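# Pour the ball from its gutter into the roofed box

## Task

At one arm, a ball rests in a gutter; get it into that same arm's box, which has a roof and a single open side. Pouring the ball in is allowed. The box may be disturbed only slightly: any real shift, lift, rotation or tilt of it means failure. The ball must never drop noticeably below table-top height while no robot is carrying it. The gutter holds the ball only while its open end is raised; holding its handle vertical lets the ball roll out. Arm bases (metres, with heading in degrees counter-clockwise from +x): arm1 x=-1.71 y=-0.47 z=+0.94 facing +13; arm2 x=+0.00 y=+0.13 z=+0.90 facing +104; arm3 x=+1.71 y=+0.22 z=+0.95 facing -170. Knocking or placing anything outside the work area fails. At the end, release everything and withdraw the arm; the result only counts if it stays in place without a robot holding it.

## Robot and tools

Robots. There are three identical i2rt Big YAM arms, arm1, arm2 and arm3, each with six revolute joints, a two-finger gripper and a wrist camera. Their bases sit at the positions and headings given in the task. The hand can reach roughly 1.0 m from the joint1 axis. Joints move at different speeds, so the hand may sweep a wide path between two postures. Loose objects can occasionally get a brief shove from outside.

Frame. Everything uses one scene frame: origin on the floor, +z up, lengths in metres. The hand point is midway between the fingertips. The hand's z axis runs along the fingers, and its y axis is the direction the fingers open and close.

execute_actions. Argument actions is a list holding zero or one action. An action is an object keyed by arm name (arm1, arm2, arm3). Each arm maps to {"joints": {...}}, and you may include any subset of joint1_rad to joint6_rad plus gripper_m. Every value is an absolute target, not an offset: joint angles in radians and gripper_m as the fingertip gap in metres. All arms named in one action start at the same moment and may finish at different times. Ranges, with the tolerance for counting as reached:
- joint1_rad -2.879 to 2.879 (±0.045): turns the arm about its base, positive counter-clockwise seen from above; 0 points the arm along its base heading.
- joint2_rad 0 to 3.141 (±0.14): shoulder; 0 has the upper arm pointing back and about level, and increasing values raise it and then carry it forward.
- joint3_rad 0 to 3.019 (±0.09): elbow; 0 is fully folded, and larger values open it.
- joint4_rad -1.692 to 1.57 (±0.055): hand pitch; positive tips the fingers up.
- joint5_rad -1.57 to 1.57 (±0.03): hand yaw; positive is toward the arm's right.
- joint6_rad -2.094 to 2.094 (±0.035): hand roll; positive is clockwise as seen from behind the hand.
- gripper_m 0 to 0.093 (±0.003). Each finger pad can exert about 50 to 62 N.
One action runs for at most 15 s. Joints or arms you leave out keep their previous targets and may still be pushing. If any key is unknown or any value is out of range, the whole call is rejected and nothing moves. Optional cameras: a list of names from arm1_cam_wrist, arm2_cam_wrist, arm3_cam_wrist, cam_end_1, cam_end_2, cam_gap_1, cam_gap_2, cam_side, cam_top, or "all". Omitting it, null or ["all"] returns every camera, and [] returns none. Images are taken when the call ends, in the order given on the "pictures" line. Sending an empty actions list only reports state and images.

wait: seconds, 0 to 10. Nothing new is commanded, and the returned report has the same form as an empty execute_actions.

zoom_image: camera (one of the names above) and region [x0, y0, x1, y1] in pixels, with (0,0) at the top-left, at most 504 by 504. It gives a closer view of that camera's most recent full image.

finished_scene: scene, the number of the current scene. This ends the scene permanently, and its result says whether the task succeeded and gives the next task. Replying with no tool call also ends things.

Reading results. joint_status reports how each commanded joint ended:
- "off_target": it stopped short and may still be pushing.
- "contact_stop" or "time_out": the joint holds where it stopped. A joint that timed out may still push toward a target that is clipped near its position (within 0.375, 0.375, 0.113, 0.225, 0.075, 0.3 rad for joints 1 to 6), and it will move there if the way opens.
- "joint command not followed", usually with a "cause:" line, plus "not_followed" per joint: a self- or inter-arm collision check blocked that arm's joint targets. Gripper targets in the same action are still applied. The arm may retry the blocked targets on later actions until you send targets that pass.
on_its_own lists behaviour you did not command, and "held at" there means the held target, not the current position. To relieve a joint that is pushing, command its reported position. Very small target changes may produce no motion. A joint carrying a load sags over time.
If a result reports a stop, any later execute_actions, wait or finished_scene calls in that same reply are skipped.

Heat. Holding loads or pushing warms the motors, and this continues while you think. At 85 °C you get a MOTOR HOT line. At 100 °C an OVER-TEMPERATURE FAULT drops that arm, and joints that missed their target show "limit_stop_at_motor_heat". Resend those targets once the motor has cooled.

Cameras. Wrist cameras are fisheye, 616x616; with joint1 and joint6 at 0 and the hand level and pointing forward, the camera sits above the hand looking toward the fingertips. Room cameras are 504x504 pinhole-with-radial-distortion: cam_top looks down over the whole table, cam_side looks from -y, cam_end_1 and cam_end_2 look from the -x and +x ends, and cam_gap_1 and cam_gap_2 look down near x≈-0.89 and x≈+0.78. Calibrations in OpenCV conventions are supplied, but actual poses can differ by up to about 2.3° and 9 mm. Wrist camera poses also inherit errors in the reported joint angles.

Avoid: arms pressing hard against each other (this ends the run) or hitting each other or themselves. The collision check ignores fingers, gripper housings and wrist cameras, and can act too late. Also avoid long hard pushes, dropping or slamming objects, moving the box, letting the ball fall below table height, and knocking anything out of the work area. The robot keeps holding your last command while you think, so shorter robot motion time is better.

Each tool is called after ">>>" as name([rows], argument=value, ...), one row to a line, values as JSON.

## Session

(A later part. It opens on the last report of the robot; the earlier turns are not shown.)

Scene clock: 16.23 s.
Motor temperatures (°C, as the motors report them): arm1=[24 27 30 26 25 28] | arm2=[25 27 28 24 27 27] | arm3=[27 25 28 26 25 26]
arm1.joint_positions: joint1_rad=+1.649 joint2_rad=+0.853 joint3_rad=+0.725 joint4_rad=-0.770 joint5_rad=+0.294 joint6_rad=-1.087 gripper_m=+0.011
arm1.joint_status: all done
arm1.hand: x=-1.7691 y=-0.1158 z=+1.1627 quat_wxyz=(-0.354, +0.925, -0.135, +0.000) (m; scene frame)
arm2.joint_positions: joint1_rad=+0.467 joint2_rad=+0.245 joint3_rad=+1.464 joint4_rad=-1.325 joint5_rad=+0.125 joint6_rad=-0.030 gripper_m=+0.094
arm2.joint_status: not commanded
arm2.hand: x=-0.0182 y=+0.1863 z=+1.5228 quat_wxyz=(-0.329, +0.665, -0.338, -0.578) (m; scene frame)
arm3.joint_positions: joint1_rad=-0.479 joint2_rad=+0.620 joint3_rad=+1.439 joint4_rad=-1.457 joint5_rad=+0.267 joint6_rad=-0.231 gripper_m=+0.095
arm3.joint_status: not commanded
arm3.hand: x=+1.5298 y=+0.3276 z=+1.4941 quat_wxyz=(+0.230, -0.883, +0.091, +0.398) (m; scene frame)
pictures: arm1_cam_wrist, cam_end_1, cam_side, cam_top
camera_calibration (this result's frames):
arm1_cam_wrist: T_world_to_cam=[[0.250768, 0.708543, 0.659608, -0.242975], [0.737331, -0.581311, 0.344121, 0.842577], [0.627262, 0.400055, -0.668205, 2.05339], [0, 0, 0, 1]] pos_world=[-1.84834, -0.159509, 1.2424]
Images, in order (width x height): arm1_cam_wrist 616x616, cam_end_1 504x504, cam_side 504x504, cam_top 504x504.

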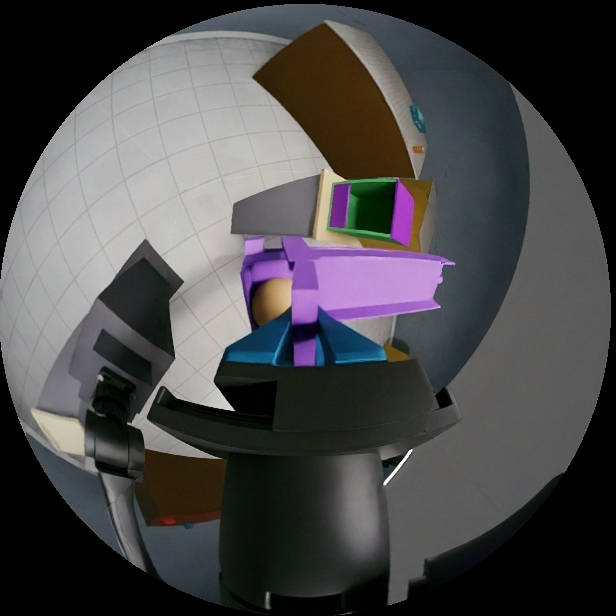

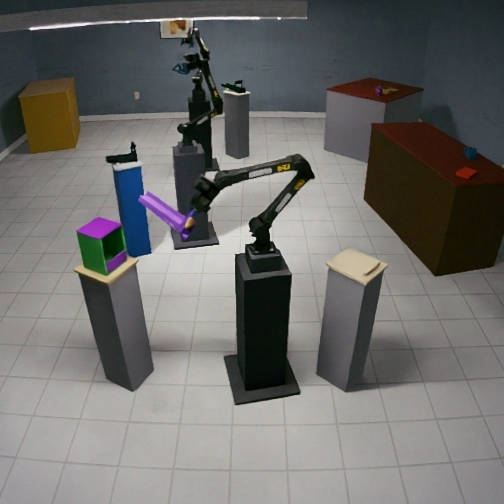

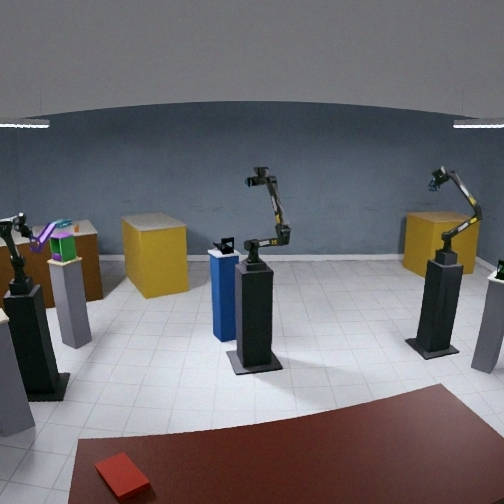

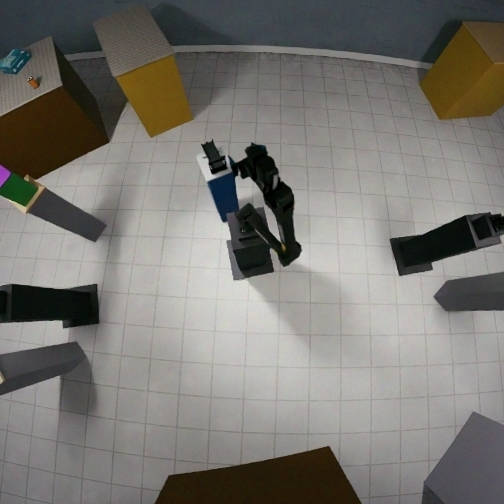

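>>> execute_actions([
  {"arm1":{"joints":{"joint1_rad":1.41,"joint2_rad":1.15,"joint3_rad":0.9,"joint5_rad":0,"joint6_rad":-1.58}}},
], cameras=[])

>>> execute_actions([
  {"arm1":{"joints":{"joint2_rad":1.43,"joint3_rad":1.0,"joint4_rad":-0.85}}},
], cameras=["arm1_cam_wrist","cam_end_1","cam_side"])

>>> zoom_image(camera="cam_end_1", region=[70, 180, 200, 295])

>>> zoom_image(camera="cam_side", region=[20, 210, 100, 280])

Scene clock: 18.10 s.
Motor temperatures (°C, as the motors report them): arm1=[24 27 31 26 25 28] | arm2=[25 27 28 24 27 27] | arm3=[27 25 28 26 25 26]
arm1.joint_positions: joint1_rad=+1.407 joint2_rad=+1.164 joint3_rad=+0.852 joint4_rad=-0.770 joint5_rad=+0.002 joint6_rad=-1.565 gripper_m=+0.011
arm1.joint_status: all done
arm1.hand: x=-1.7369 y=-0.0538 z=+1.1079 quat_wxyz=(-0.242, +0.970, +0.024, -0.010) (m; scene frame)
arm2.joint_positions: joint1_rad=+0.467 joint2_rad=+0.245 joint3_rad=+1.464 joint4_rad=-1.325 joint5_rad=+0.125 joint6_rad=-0.030 gripper_m=+0.094
arm2.joint_status: not commanded
arm2.hand: x=-0.0182 y=+0.1863 z=+1.5228 quat_wxyz=(-0.329, +0.665, -0.338, -0.578) (m; scene frame)
arm3.joint_positions: joint1_rad=-0.479 joint2_rad=+0.620 joint3_rad=+1.439 joint4_rad=-1.457 joint5_rad=+0.267 joint6_rad=-0.231 gripper_m=+0.095
arm3.joint_status: not commanded
arm3.hand: x=+1.5298 y=+0.3276 z=+1.4941 quat_wxyz=(+0.230, -0.883, +0.091, +0.398) (m; scene frame)
pictures: none
No camera images: the call's "cameras" was empty. Leave "cameras" out to get every camera's image.

Scene clock: 19.27 s.
Motor temperatures (°C, as the motors report them): arm1=[24 27 31 26 25 28] | arm2=[25 27 28 24 27 27] | arm3=[27 25 28 26 25 26]
arm1.joint_positions: joint1_rad=+1.407 joint2_rad=+1.451 joint3_rad=+0.962 joint4_rad=-0.840 joint5_rad=+0.002 joint6_rad=-1.567 gripper_m=+0.011
arm1.joint_status: all done
arm1.hand: x=-1.7389 y=-0.0271 z=+1.0339 quat_wxyz=(-0.120, +0.992, +0.026, -0.006) (m; scene frame)
arm2.joint_positions: joint1_rad=+0.467 joint2_rad=+0.245 joint3_rad=+1.464 joint4_rad=-1.325 joint5_rad=+0.125 joint6_rad=-0.030 gripper_m=+0.094
arm2.joint_status: not commanded
arm2.hand: x=-0.0182 y=+0.1863 z=+1.5228 quat_wxyz=(-0.329, +0.665, -0.338, -0.578) (m; scene frame)
arm3.joint_positions: joint1_rad=-0.479 joint2_rad=+0.620 joint3_rad=+1.439 joint4_rad=-1.457 joint5_rad=+0.267 joint6_rad=-0.231 gripper_m=+0.095
arm3.joint_status: not commanded
arm3.hand: x=+1.5298 y=+0.3276 z=+1.4941 quat_wxyz=(+0.230, -0.883, +0.091, +0.398) (m; scene frame)
pictures: arm1_cam_wrist, cam_end_1, cam_side
camera_calibration (this result's frames):
arm1_cam_wrist: T_world_to_cam=[[-0.0499085, 0.968216, 0.245087, -0.315641], [0.832655, -0.0951763, 0.545552, 0.88693], [0.551538, 0.231301, -0.80144, 1.91441], [0, 0, 0, 1]] pos_world=[-1.81013, -0.0527816, 1.12778]
Images, in order (width x height): arm1_cam_wrist 616x616, cam_end_1 504x504, cam_side 504x504.

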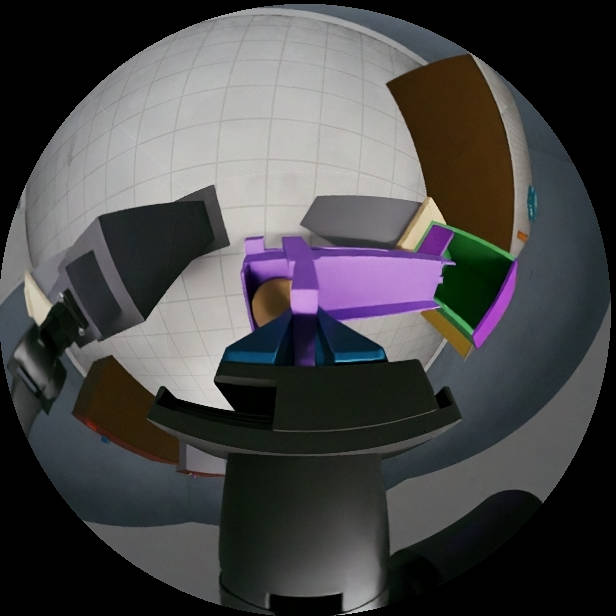

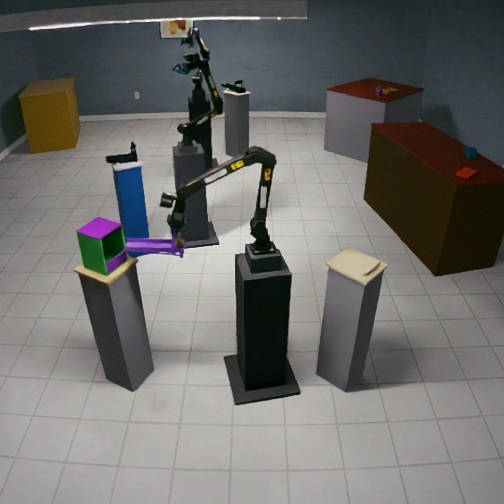

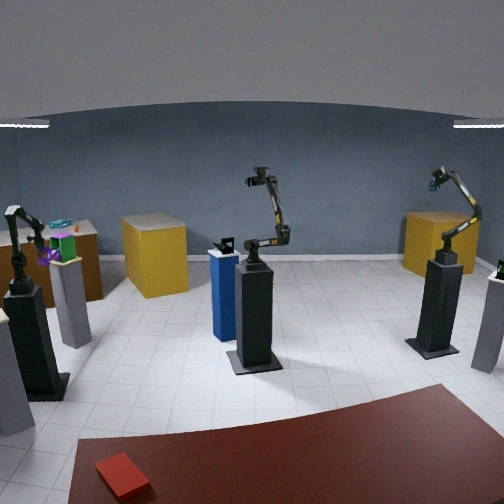

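Region (70, 180, 200, 295) of cam_end_1's 504x504 image, scaled by 3.877, with more detail than that image has; it fills the top 446 rows of this view, and the rest is white.

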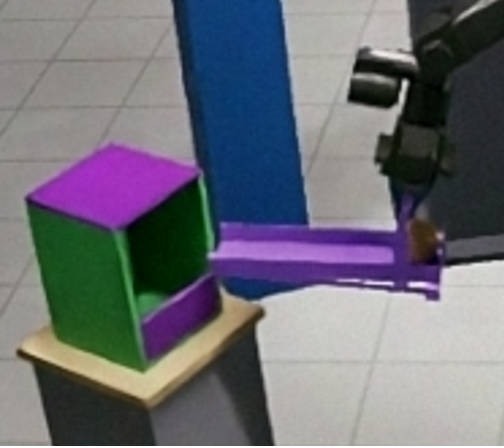

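Region (20, 210, 100, 280) of cam_side's 504x504 image, scaled by 6.300, with more detail than that image has; it fills the top 441 rows of this view, and the rest is white.

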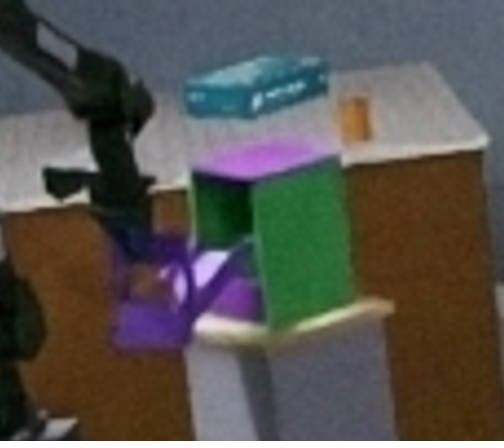

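>>> execute_actions([
  {"arm1":{"joints":{"joint1_rad":1.435,"joint2_rad":1.55,"joint3_rad":1.15,"joint4_rad":-0.87}}},
], cameras=["arm1_cam_wrist","cam_end_1"])

>>> zoom_image(camera="cam_end_1", region=[70, 180, 200, 295])

Scene clock: 20.73 s.
Motor temperatures (°C, as the motors report them): arm1=[24 27 31 26 25 28] | arm2=[25 27 28 24 27 27] | arm3=[27 25 28 26 25 26]
arm1.joint_positions: joint1_rad=+1.431 joint2_rad=+1.553 joint3_rad=+1.099 joint4_rad=-0.864 joint5_rad=+0.001 joint6_rad=-1.568 gripper_m=+0.011
arm1.joint_status: all done
arm1.hand: x=-1.7536 y=+0.0198 z=+1.0423 quat_wxyz=(-0.126, +0.991, +0.039, -0.008) (m; scene frame)
arm2.joint_positions: joint1_rad=+0.467 joint2_rad=+0.245 joint3_rad=+1.464 joint4_rad=-1.325 joint5_rad=+0.125 joint6_rad=-0.030 gripper_m=+0.094
arm2.joint_status: not commanded
arm2.hand: x=-0.0182 y=+0.1863 z=+1.5228 quat_wxyz=(-0.329, +0.665, -0.338, -0.578) (m; scene frame)
arm3.joint_positions: joint1_rad=-0.479 joint2_rad=+0.620 joint3_rad=+1.439 joint4_rad=-1.457 joint5_rad=+0.267 joint6_rad=-0.231 gripper_m=+0.095
arm3.joint_status: not commanded
arm3.hand: x=+1.5298 y=+0.3276 z=+1.4941 quat_wxyz=(+0.230, -0.883, +0.091, +0.398) (m; scene frame)
pictures: arm1_cam_wrist, cam_end_1
camera_calibration (this result's frames):
arm1_cam_wrist: T_world_to_cam=[[-0.0736071, 0.963884, 0.25595, -0.416653], [0.835616, -0.0804794, 0.543387, 0.906209], [0.544361, 0.253873, -0.799512, 1.90339], [0, 0, 0, 1]] pos_world=[-1.82404, -0.00868408, 1.13601]
Images, in order (width x height): arm1_cam_wrist 616x616, cam_end_1 504x504.

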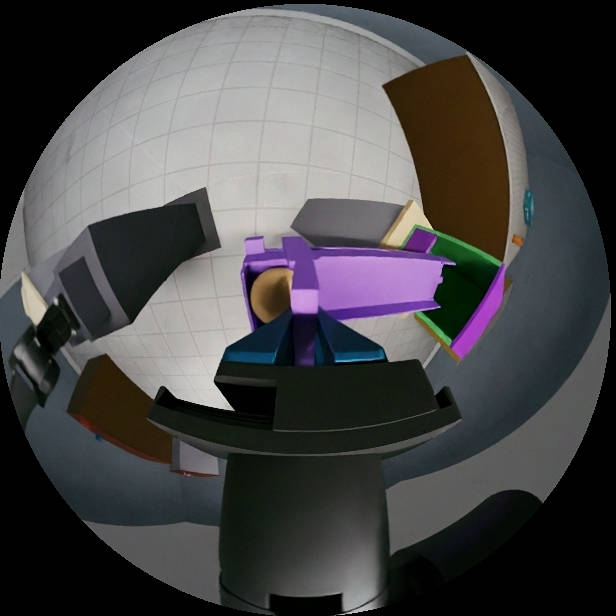

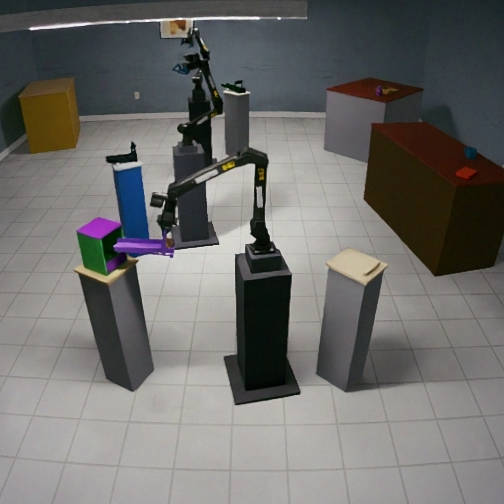

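Region (70, 180, 200, 295) of cam_end_1's 504x504 image, scaled by 3.877, with more detail than that image has; it fills the top 446 rows of this view, and the rest is white.

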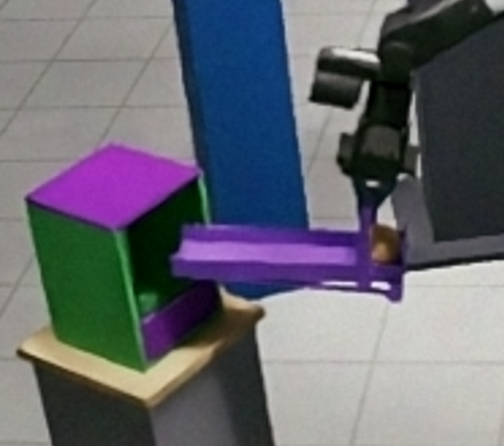

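>>> execute_actions([
  {"arm1":{"joints":{"joint2_rad":1.665,"joint3_rad":1.30,"joint4_rad":-0.95}}},
], cameras=["arm1_cam_wrist","cam_end_1"])

>>> zoom_image(camera="cam_end_1", region=[70, 180, 200, 295])

Scene clock: 21.83 s.
Motor temperatures (°C, as the motors report them): arm1=[24 27 31 26 25 28] | arm2=[25 27 28 24 27 27] | arm3=[27 25 28 26 25 26]
arm1.joint_positions: joint1_rad=+1.431 joint2_rad=+1.668 joint3_rad=+1.243 joint4_rad=-0.937 joint5_rad=+0.001 joint6_rad=-1.568 gripper_m=+0.011
arm1.joint_status: all done
arm1.hand: x=-1.7567 y=+0.0570 z=+1.0402 quat_wxyz=(-0.104, +0.994, +0.039, -0.007) (m; scene frame)
arm2.joint_positions: joint1_rad=+0.467 joint2_rad=+0.245 joint3_rad=+1.464 joint4_rad=-1.325 joint5_rad=+0.125 joint6_rad=-0.030 gripper_m=+0.094
arm2.joint_status: not commanded
arm2.hand: x=-0.0182 y=+0.1863 z=+1.5228 quat_wxyz=(-0.329, +0.665, -0.338, -0.578) (m; scene frame)
arm3.joint_positions: joint1_rad=-0.479 joint2_rad=+0.620 joint3_rad=+1.439 joint4_rad=-1.457 joint5_rad=+0.267 joint6_rad=-0.231 gripper_m=+0.095
arm3.joint_status: not commanded
arm3.hand: x=+1.5298 y=+0.3276 z=+1.4941 quat_wxyz=(+0.230, -0.883, +0.091, +0.398) (m; scene frame)
pictures: arm1_cam_wrist, cam_end_1
camera_calibration (this result's frames):
arm1_cam_wrist: T_world_to_cam=[[-0.0747388, 0.974203, 0.212938, -0.410013], [0.833649, -0.0561377, 0.549434, 0.9018], [0.547214, 0.21858, -0.807948, 1.90972], [0, 0, 0, 1]] pos_world=[-1.82746, 0.0326344, 1.13478]
Images, in order (width x height): arm1_cam_wrist 616x616, cam_end_1 504x504.

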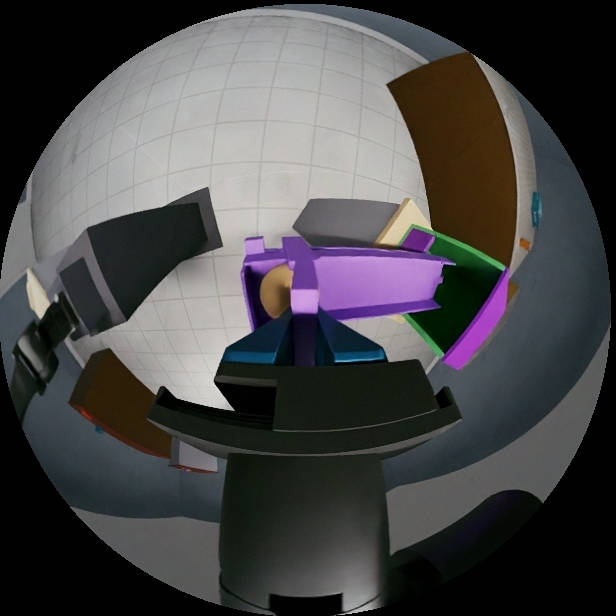

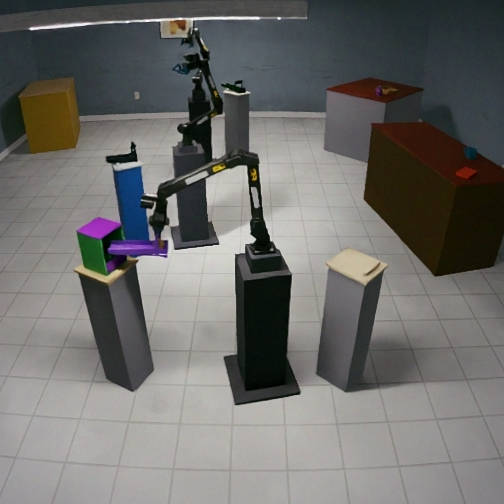

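Region (70, 180, 200, 295) of cam_end_1's 504x504 image, scaled by 3.877, with more detail than that image has; it fills the top 446 rows of this view, and the rest is white.

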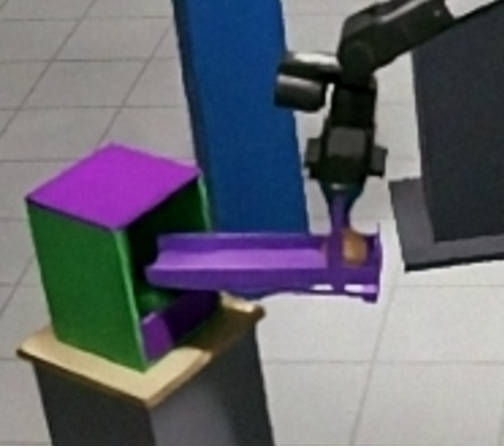

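>>> execute_actions([
  {"arm1":{"joints":{"joint2_rad":1.73,"joint3_rad":1.45,"joint4_rad":-1.13}}},
], cameras=["arm1_cam_wrist","cam_end_1"])

>>> zoom_image(camera="cam_end_1", region=[70, 180, 200, 295])

Scene clock: 22.93 s.
Motor temperatures (°C, as the motors report them): arm1=[24 27 32 26 25 28] | arm2=[25 27 28 24 27 27] | arm3=[27 25 28 26 25 26]
arm1.joint_positions: joint1_rad=+1.431 joint2_rad=+1.730 joint3_rad=+1.396 joint4_rad=-1.117 joint5_rad=+0.001 joint6_rad=-1.568 gripper_m=+0.011
arm1.joint_status: all done
arm1.hand: x=-1.7578 y=+0.0712 z=+1.0618 quat_wxyz=(-0.060, +0.997, +0.039, -0.005) (m; scene frame)
arm2.joint_positions: joint1_rad=+0.467 joint2_rad=+0.245 joint3_rad=+1.464 joint4_rad=-1.325 joint5_rad=+0.125 joint6_rad=-0.030 gripper_m=+0.094
arm2.joint_status: not commanded
arm2.hand: x=-0.0182 y=+0.1863 z=+1.5228 quat_wxyz=(-0.329, +0.665, -0.338, -0.578) (m; scene frame)
arm3.joint_positions: joint1_rad=-0.479 joint2_rad=+0.620 joint3_rad=+1.439 joint4_rad=-1.457 joint5_rad=+0.267 joint6_rad=-0.231 gripper_m=+0.095
arm3.joint_status: not commanded
arm3.hand: x=+1.5298 y=+0.3276 z=+1.4941 quat_wxyz=(+0.230, -0.883, +0.091, +0.398) (m; scene frame)
pictures: arm1_cam_wrist, cam_end_1
camera_calibration (this result's frames):
arm1_cam_wrist: T_world_to_cam=[[-0.0769174, 0.989076, 0.12575, -0.340832], [0.829615, -0.00646487, 0.558298, 0.871553], [0.553012, 0.147267, -0.820055, 1.95275], [0, 0, 0, 1]] pos_world=[-1.82917, 0.055167, 1.15764]
Images, in order (width x height): arm1_cam_wrist 616x616, cam_end_1 504x504.

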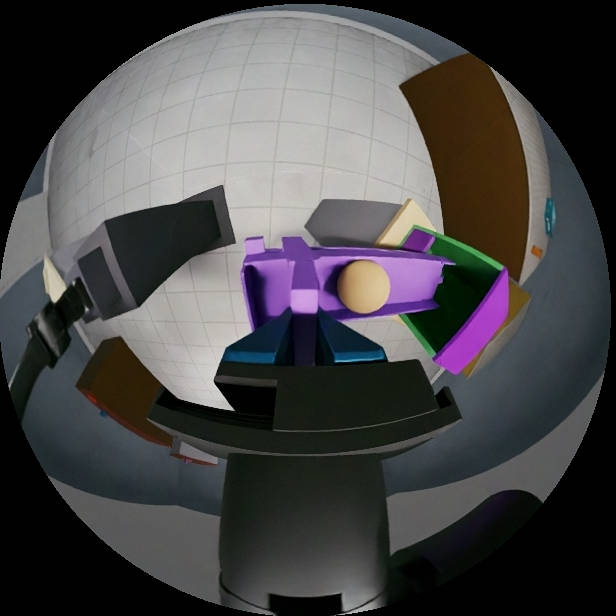

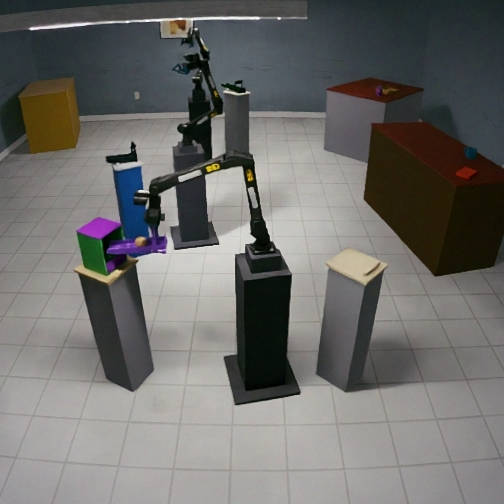

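Region (70, 180, 200, 295) of cam_end_1's 504x504 image, scaled by 3.877, with more detail than that image has; it fills the top 446 rows of this view, and the rest is white.

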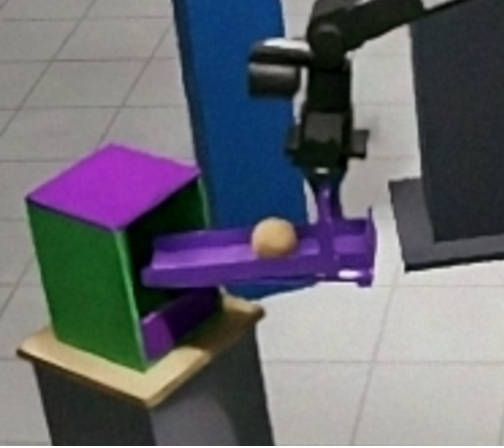

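>>> wait(seconds=2)

Scene clock: 24.97 s.
Motor temperatures (°C, as the motors report them): arm1=[24 27 32 26 25 28] | arm2=[25 27 28 24 27 27] | arm3=[27 25 28 26 25 26]
arm1.joint_positions: joint1_rad=+1.431 joint2_rad=+1.730 joint3_rad=+1.396 joint4_rad=-1.117 joint5_rad=+0.001 joint6_rad=-1.568 gripper_m=+0.011
arm1.joint_status: all done
arm1.hand: x=-1.7577 y=+0.0711 z=+1.0618 quat_wxyz=(-0.060, +0.997, +0.039, -0.005) (m; scene frame)
arm2.joint_positions: joint1_rad=+0.467 joint2_rad=+0.245 joint3_rad=+1.464 joint4_rad=-1.325 joint5_rad=+0.125 joint6_rad=-0.030 gripper_m=+0.094
arm2.joint_status: not commanded
arm2.hand: x=-0.0182 y=+0.1863 z=+1.5228 quat_wxyz=(-0.329, +0.665, -0.338, -0.578) (m; scene frame)
arm3.joint_positions: joint1_rad=-0.479 joint2_rad=+0.620 joint3_rad=+1.439 joint4_rad=-1.457 joint5_rad=+0.267 joint6_rad=-0.231 gripper_m=+0.095
arm3.joint_status: not commanded
arm3.hand: x=+1.5298 y=+0.3276 z=+1.4941 quat_wxyz=(+0.230, -0.883, +0.091, +0.398) (m; scene frame)
wait: 2.00 s; at rest by 0.23 s
pictures: arm1_cam_wrist, arm2_cam_wrist, arm3_cam_wrist, cam_end_1, cam_end_2, cam_gap_1, cam_gap_2, cam_side, cam_top
camera_calibration (this result's frames):
arm1_cam_wrist: T_world_to_cam=[[-0.0769238, 0.989123, 0.125372, -0.340351], [0.829598, -0.00625055, 0.558326, 0.871476], [0.553037, 0.146957, -0.820094, 1.95286], [0, 0, 0, 1]] pos_world=[-1.82916, 0.0551105, 1.15763]
Images, in order (width x height): arm1_cam_wrist 616x616, arm2_cam_wrist 616x616, arm3_cam_wrist 616x616, cam_end_1 504x504, cam_end_2 504x504, cam_gap_1 504x504, cam_gap_2 504x504, cam_side 504x504, cam_top 504x504.

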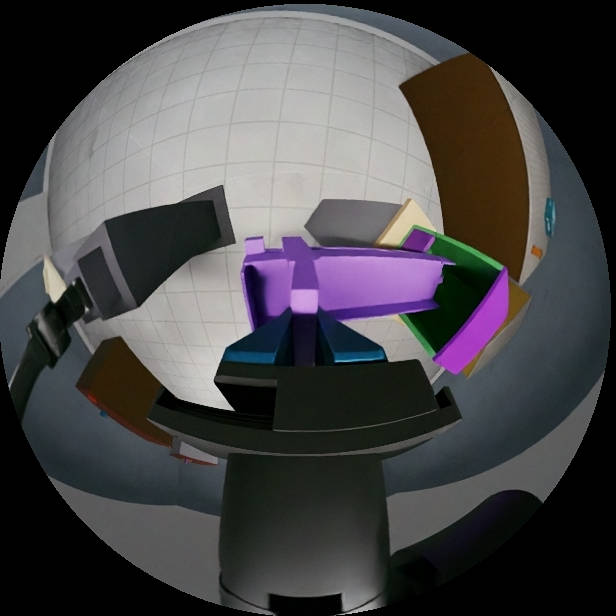

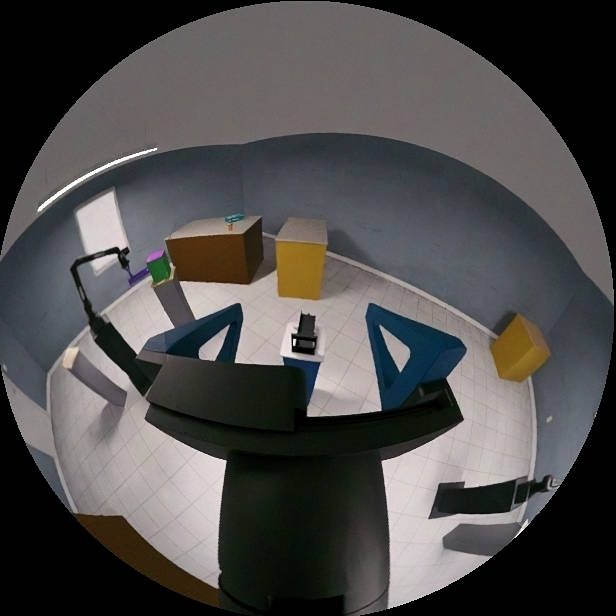

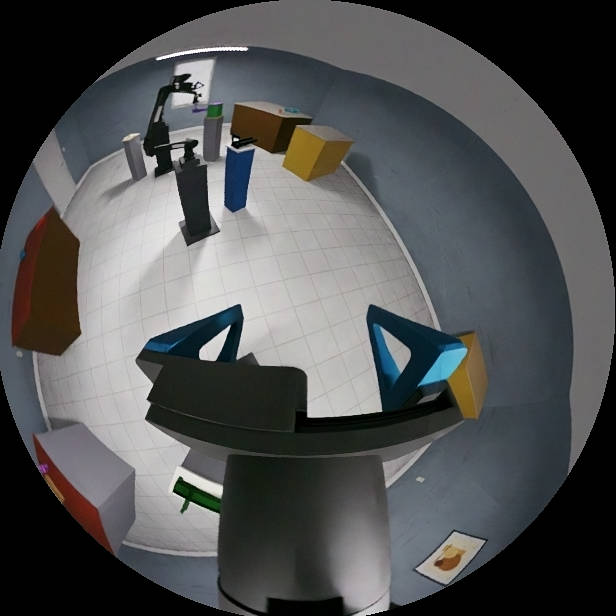

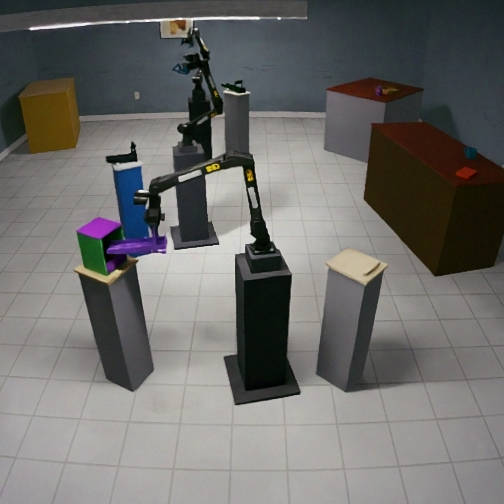

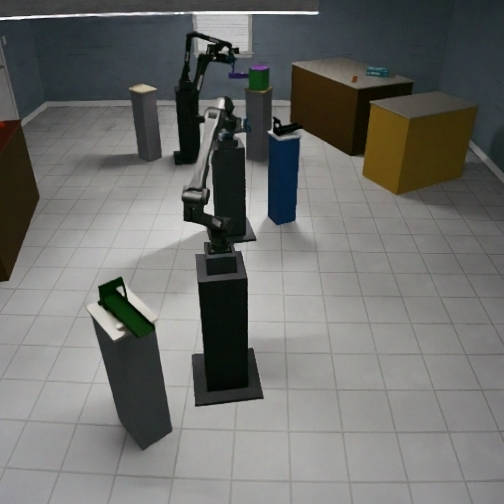

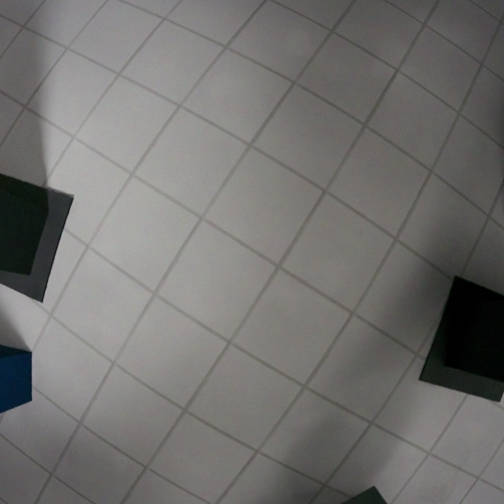

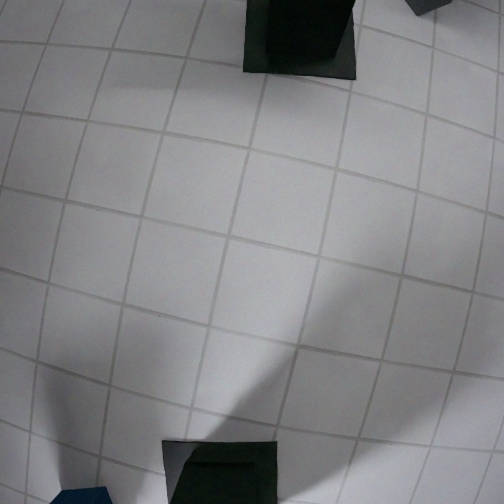

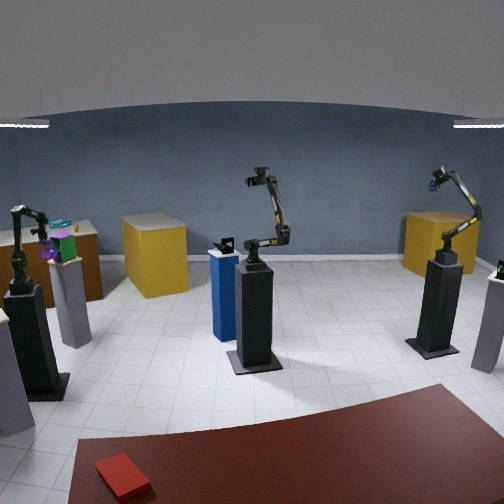

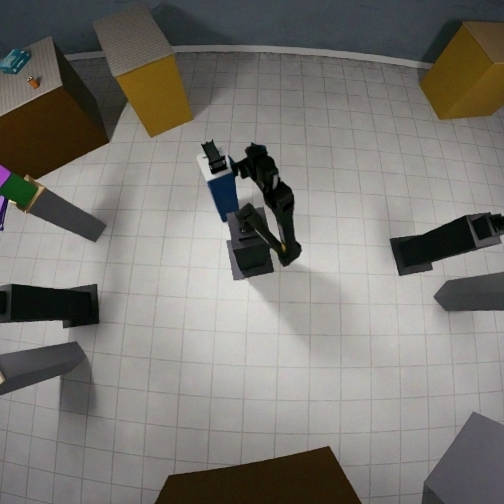

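Retract and return the gutter.

>>> execute_actions([
  {"arm1":{"joints":{"joint2_rad":1.6,"joint3_rad":1.275}}},
], cameras=[])

>>> execute_actions([
  {"arm1":{"joints":{"joint2_rad":1.4,"joint3_rad":1.07}}},
], cameras=["arm1_cam_wrist"])

>>> execute_actions([
  {"arm1":{"joints":{"joint1_rad":-1.615,"joint5_rad":0.17,"joint6_rad":-0.6}}},
], cameras=[])

>>> execute_actions([
  {"arm1":{"joints":{"joint2_rad":1.65,"joint4_rad":-0.79}}},
], cameras=["arm1_cam_wrist","cam_end_1"])

Scene clock: 26.07 s.
Motor temperatures (°C, as the motors report them): arm1=[24 27 32 26 25 28] | arm2=[25 27 28 24 27 27] | arm3=[27 25 28 26 25 26]
arm1.joint_positions: joint1_rad=+1.431 joint2_rad=+1.608 joint3_rad=+1.267 joint4_rad=-1.122 joint5_rad=+0.001 joint6_rad=-1.568 gripper_m=+0.011
arm1.joint_status: all done
arm1.hand: x=-1.7537 y=+0.0222 z=+1.0716 quat_wxyz=(-0.054, +0.998, +0.040, -0.005) (m; scene frame)
arm2.joint_positions: joint1_rad=+0.467 joint2_rad=+0.245 joint3_rad=+1.464 joint4_rad=-1.325 joint5_rad=+0.125 joint6_rad=-0.030 gripper_m=+0.094
arm2.joint_status: not commanded
arm2.hand: x=-0.0182 y=+0.1863 z=+1.5228 quat_wxyz=(-0.329, +0.665, -0.338, -0.578) (m; scene frame)
arm3.joint_positions: joint1_rad=-0.479 joint2_rad=+0.620 joint3_rad=+1.439 joint4_rad=-1.457 joint5_rad=+0.267 joint6_rad=-0.231 gripper_m=+0.095
arm3.joint_status: not commanded
arm3.hand: x=+1.5298 y=+0.3276 z=+1.4941 quat_wxyz=(+0.230, -0.883, +0.091, +0.398) (m; scene frame)
pictures: none
No camera images: the call's "cameras" was empty. Leave "cameras" out to get every camera's image.

Scene clock: 27.13 s.
Motor temperatures (°C, as the motors report them): arm1=[24 27 32 26 25 28] | arm2=[25 27 28 24 27 27] | arm3=[27 25 28 26 25 26]
arm1.joint_positions: joint1_rad=+1.431 joint2_rad=+1.402 joint3_rad=+1.061 joint4_rad=-1.124 joint5_rad=+0.001 joint6_rad=-1.568 gripper_m=+0.011
arm1.joint_status: all done
arm1.hand: x=-1.7471 y=-0.0567 z=+1.0804 quat_wxyz=(-0.053, +0.998, +0.040, -0.005) (m; scene frame)
arm2.joint_positions: joint1_rad=+0.467 joint2_rad=+0.245 joint3_rad=+1.464 joint4_rad=-1.325 joint5_rad=+0.125 joint6_rad=-0.030 gripper_m=+0.094
arm2.joint_status: not commanded
arm2.hand: x=-0.0182 y=+0.1863 z=+1.5228 quat_wxyz=(-0.329, +0.665, -0.338, -0.578) (m; scene frame)
arm3.joint_positions: joint1_rad=-0.479 joint2_rad=+0.620 joint3_rad=+1.439 joint4_rad=-1.457 joint5_rad=+0.267 joint6_rad=-0.231 gripper_m=+0.095
arm3.joint_status: not commanded
arm3.hand: x=+1.5298 y=+0.3276 z=+1.4941 quat_wxyz=(+0.230, -0.883, +0.091, +0.398) (m; scene frame)
pictures: arm1_cam_wrist
camera_calibration (this result's frames):
arm1_cam_wrist: T_world_to_cam=[[-0.0775264, 0.990709, 0.111738, -0.201726], [0.828945, 0.0017833, 0.559328, 0.849677], [0.553932, 0.135987, -0.821381, 1.98335], [0, 0, 0, 1]] pos_world=[-1.81861, -0.0713742, 1.17638]
Images, in order (width x height): arm1_cam_wrist 616x616.

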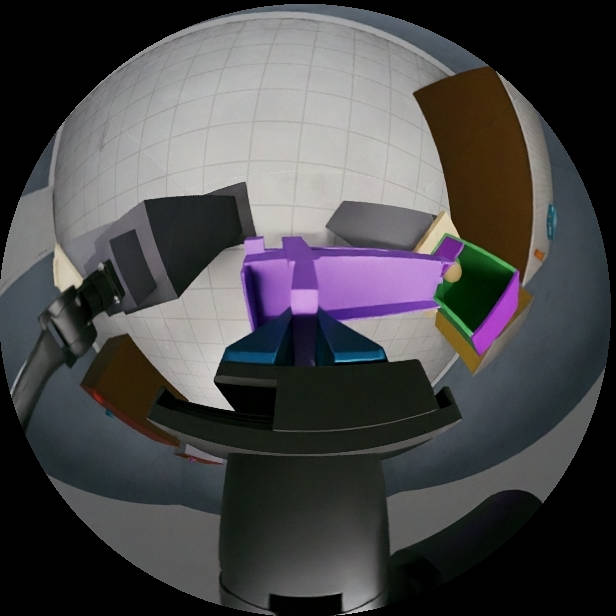

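Scene clock: 29.70 s.
Motor temperatures (°C, as the motors report them): arm1=[24 27 32 26 25 28] | arm2=[25 27 28 24 27 27] | arm3=[27 25 28 26 25 26]
arm1.joint_positions: joint1_rad=-1.619 joint2_rad=+1.402 joint3_rad=+1.061 joint4_rad=-1.124 joint5_rad=+0.168 joint6_rad=-0.610 gripper_m=+0.011
arm1.joint_status: all done
arm1.hand: x=-1.6720 y=-0.8760 z=+1.0824 quat_wxyz=(+0.046, -0.386, -0.917, +0.091) (m; scene frame)
arm2.joint_positions: joint1_rad=+0.467 joint2_rad=+0.245 joint3_rad=+1.464 joint4_rad=-1.325 joint5_rad=+0.125 joint6_rad=-0.030 gripper_m=+0.094
arm2.joint_status: not commanded
arm2.hand: x=-0.0182 y=+0.1863 z=+1.5228 quat_wxyz=(-0.329, +0.665, -0.338, -0.578) (m; scene frame)
arm3.joint_positions: joint1_rad=-0.479 joint2_rad=+0.620 joint3_rad=+1.439 joint4_rad=-1.457 joint5_rad=+0.267 joint6_rad=-0.231 gripper_m=+0.095
arm3.joint_status: not commanded
arm3.hand: x=+1.5298 y=+0.3276 z=+1.4941 quat_wxyz=(+0.230, -0.883, +0.091, +0.398) (m; scene frame)
pictures: none
No camera images: the call's "cameras" was empty. Leave "cameras" out to get every camera's image.

Scene clock: 30.80 s.
Motor temperatures (°C, as the motors report them): arm1=[24 27 32 26 25 28] | arm2=[25 27 28 24 27 27] | arm3=[27 25 28 26 25 26]
arm1.joint_positions: joint1_rad=-1.619 joint2_rad=+1.671 joint3_rad=+1.053 joint4_rad=-0.811 joint5_rad=+0.168 joint6_rad=-0.609 gripper_m=+0.011
arm1.joint_status: all done
arm1.hand: x=-1.6619 y=-0.9372 z=+0.9750 quat_wxyz=(+0.036, -0.387, -0.915, +0.105) (m; scene frame)
arm2.joint_positions: joint1_rad=+0.467 joint2_rad=+0.245 joint3_rad=+1.464 joint4_rad=-1.325 joint5_rad=+0.125 joint6_rad=-0.030 gripper_m=+0.094
arm2.joint_status: not commanded
arm2.hand: x=-0.0182 y=+0.1863 z=+1.5228 quat_wxyz=(-0.329, +0.665, -0.338, -0.578) (m; scene frame)
arm3.joint_positions: joint1_rad=-0.479 joint2_rad=+0.620 joint3_rad=+1.439 joint4_rad=-1.457 joint5_rad=+0.267 joint6_rad=-0.231 gripper_m=+0.095
arm3.joint_status: not commanded
arm3.hand: x=+1.5298 y=+0.3276 z=+1.4941 quat_wxyz=(+0.230, -0.883, +0.091, +0.398) (m; scene frame)
pictures: arm1_cam_wrist, cam_end_1
camera_calibration (this result's frames):
arm1_cam_wrist: T_world_to_cam=[[-0.700497, -0.676819, 0.226317, -2.02084], [-0.488479, 0.685919, 0.539355, -0.689184], [-0.520281, 0.267266, -0.811096, 0.297138], [0, 0, 0, 1]] pos_world=[-1.59765, -0.974431, 1.07007]
Images, in order (width x height): arm1_cam_wrist 616x616, cam_end_1 504x504.

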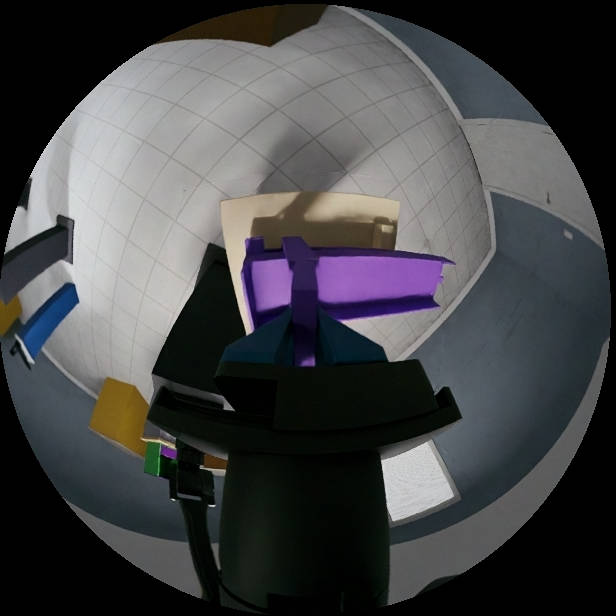

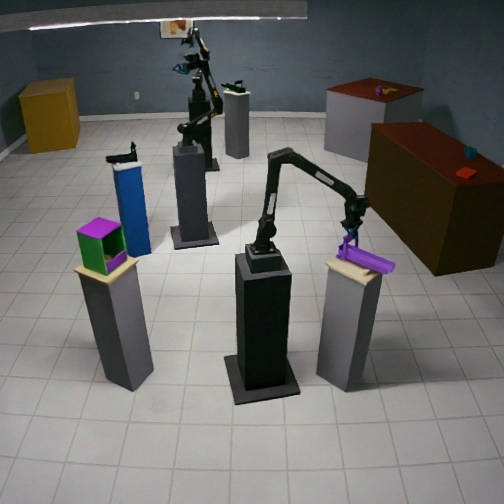

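>>> execute_actions([
  {"arm1":{"joints":{"joint2_rad":1.722,"joint4_rad":-0.765}}},
], cameras=[])

>>> execute_actions([
  {"arm1":{"joints":{"gripper_m":0.07}}},
], cameras=[])

>>> execute_actions([
  {"arm1":{"joints":{"joint2_rad":1.3,"joint4_rad":-1.0}}},
], cameras=["cam_end_1"])

>>> finished_scene(scene=1)

Scene clock: 31.77 s.
Motor temperatures (°C, as the motors report them): arm1=[24 27 32 26 25 28] | arm2=[25 27 28 24 27 27] | arm3=[27 25 28 26 25 26]
arm1.joint_positions: joint1_rad=-1.619 joint2_rad=+1.709 joint3_rad=+1.053 joint4_rad=-0.782 joint5_rad=+0.171 joint6_rad=-0.608 gripper_m=+0.011
arm1.joint_status: all done
arm1.hand: x=-1.6617 y=-0.9406 z=+0.9590 quat_wxyz=(+0.039, -0.387, -0.915, +0.103) (m; scene frame)
arm2.joint_positions: joint1_rad=+0.467 joint2_rad=+0.245 joint3_rad=+1.464 joint4_rad=-1.325 joint5_rad=+0.125 joint6_rad=-0.030 gripper_m=+0.094
arm2.joint_status: not commanded
arm2.hand: x=-0.0182 y=+0.1863 z=+1.5228 quat_wxyz=(-0.329, +0.665, -0.338, -0.578) (m; scene frame)
arm3.joint_positions: joint1_rad=-0.479 joint2_rad=+0.620 joint3_rad=+1.439 joint4_rad=-1.457 joint5_rad=+0.267 joint6_rad=-0.231 gripper_m=+0.095
arm3.joint_status: not commanded
arm3.hand: x=+1.5298 y=+0.3276 z=+1.4941 quat_wxyz=(+0.230, -0.883, +0.091, +0.398) (m; scene frame)
pictures: none
No camera images: the call's "cameras" was empty. Leave "cameras" out to get every camera's image.

Scene clock: 32.43 s.
Motor temperatures (°C, as the motors report them): arm1=[24 27 32 26 25 28] | arm2=[25 27 28 24 27 27] | arm3=[27 25 28 26 25 26]
arm1.joint_positions: joint1_rad=-1.619 joint2_rad=+1.709 joint3_rad=+1.053 joint4_rad=-0.782 joint5_rad=+0.171 joint6_rad=-0.608 gripper_m=+0.070
arm1.joint_status: all done
arm1.hand: x=-1.6617 y=-0.9406 z=+0.9590 quat_wxyz=(+0.039, -0.387, -0.915, +0.103) (m; scene frame)
arm2.joint_positions: joint1_rad=+0.467 joint2_rad=+0.245 joint3_rad=+1.464 joint4_rad=-1.325 joint5_rad=+0.125 joint6_rad=-0.030 gripper_m=+0.094
arm2.joint_status: not commanded
arm2.hand: x=-0.0182 y=+0.1863 z=+1.5228 quat_wxyz=(-0.329, +0.665, -0.338, -0.578) (m; scene frame)
arm3.joint_positions: joint1_rad=-0.479 joint2_rad=+0.620 joint3_rad=+1.439 joint4_rad=-1.457 joint5_rad=+0.267 joint6_rad=-0.231 gripper_m=+0.095
arm3.joint_status: not commanded
arm3.hand: x=+1.5298 y=+0.3276 z=+1.4941 quat_wxyz=(+0.230, -0.883, +0.091, +0.398) (m; scene frame)
pictures: none
No camera images: the call's "cameras" was empty. Leave "cameras" out to get every camera's image.

Scene clock: 33.73 s.
Motor temperatures (°C, as the motors report them): arm1=[24 27 32 26 25 28] | arm2=[25 27 28 24 27 27] | arm3=[27 25 29 26 25 26]
arm1.joint_positions: joint1_rad=-1.619 joint2_rad=+1.284 joint3_rad=+1.053 joint4_rad=-0.982 joint5_rad=+0.171 joint6_rad=-0.608 gripper_m=+0.070
arm1.joint_status: all done
arm1.hand: x=-1.6673 y=-0.9018 z=+1.1345 quat_wxyz=(-0.021, -0.390, -0.899, +0.196) (m; scene frame)
arm2.joint_positions: joint1_rad=+0.467 joint2_rad=+0.245 joint3_rad=+1.464 joint4_rad=-1.325 joint5_rad=+0.125 joint6_rad=-0.030 gripper_m=+0.094
arm2.joint_status: not commanded
arm2.hand: x=-0.0182 y=+0.1863 z=+1.5228 quat_wxyz=(-0.329, +0.665, -0.338, -0.578) (m; scene frame)
arm3.joint_positions: joint1_rad=-0.479 joint2_rad=+0.620 joint3_rad=+1.439 joint4_rad=-1.457 joint5_rad=+0.267 joint6_rad=-0.231 gripper_m=+0.095
arm3.joint_status: not commanded
arm3.hand: x=+1.5298 y=+0.3276 z=+1.4941 quat_wxyz=(+0.230, -0.883, +0.091, +0.398) (m; scene frame)
pictures: cam_end_1
Images, in order (width x height): cam_end_1 504x504.

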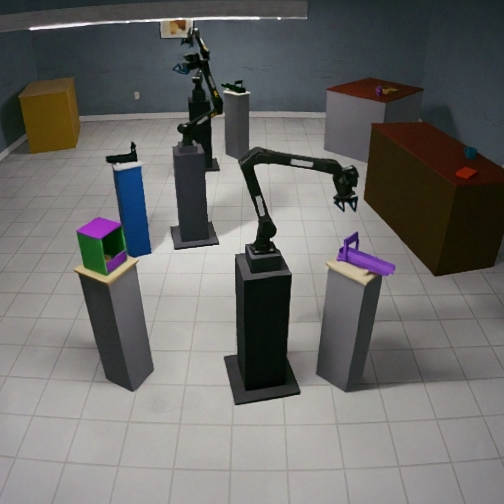

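The scene is finished: the task was done.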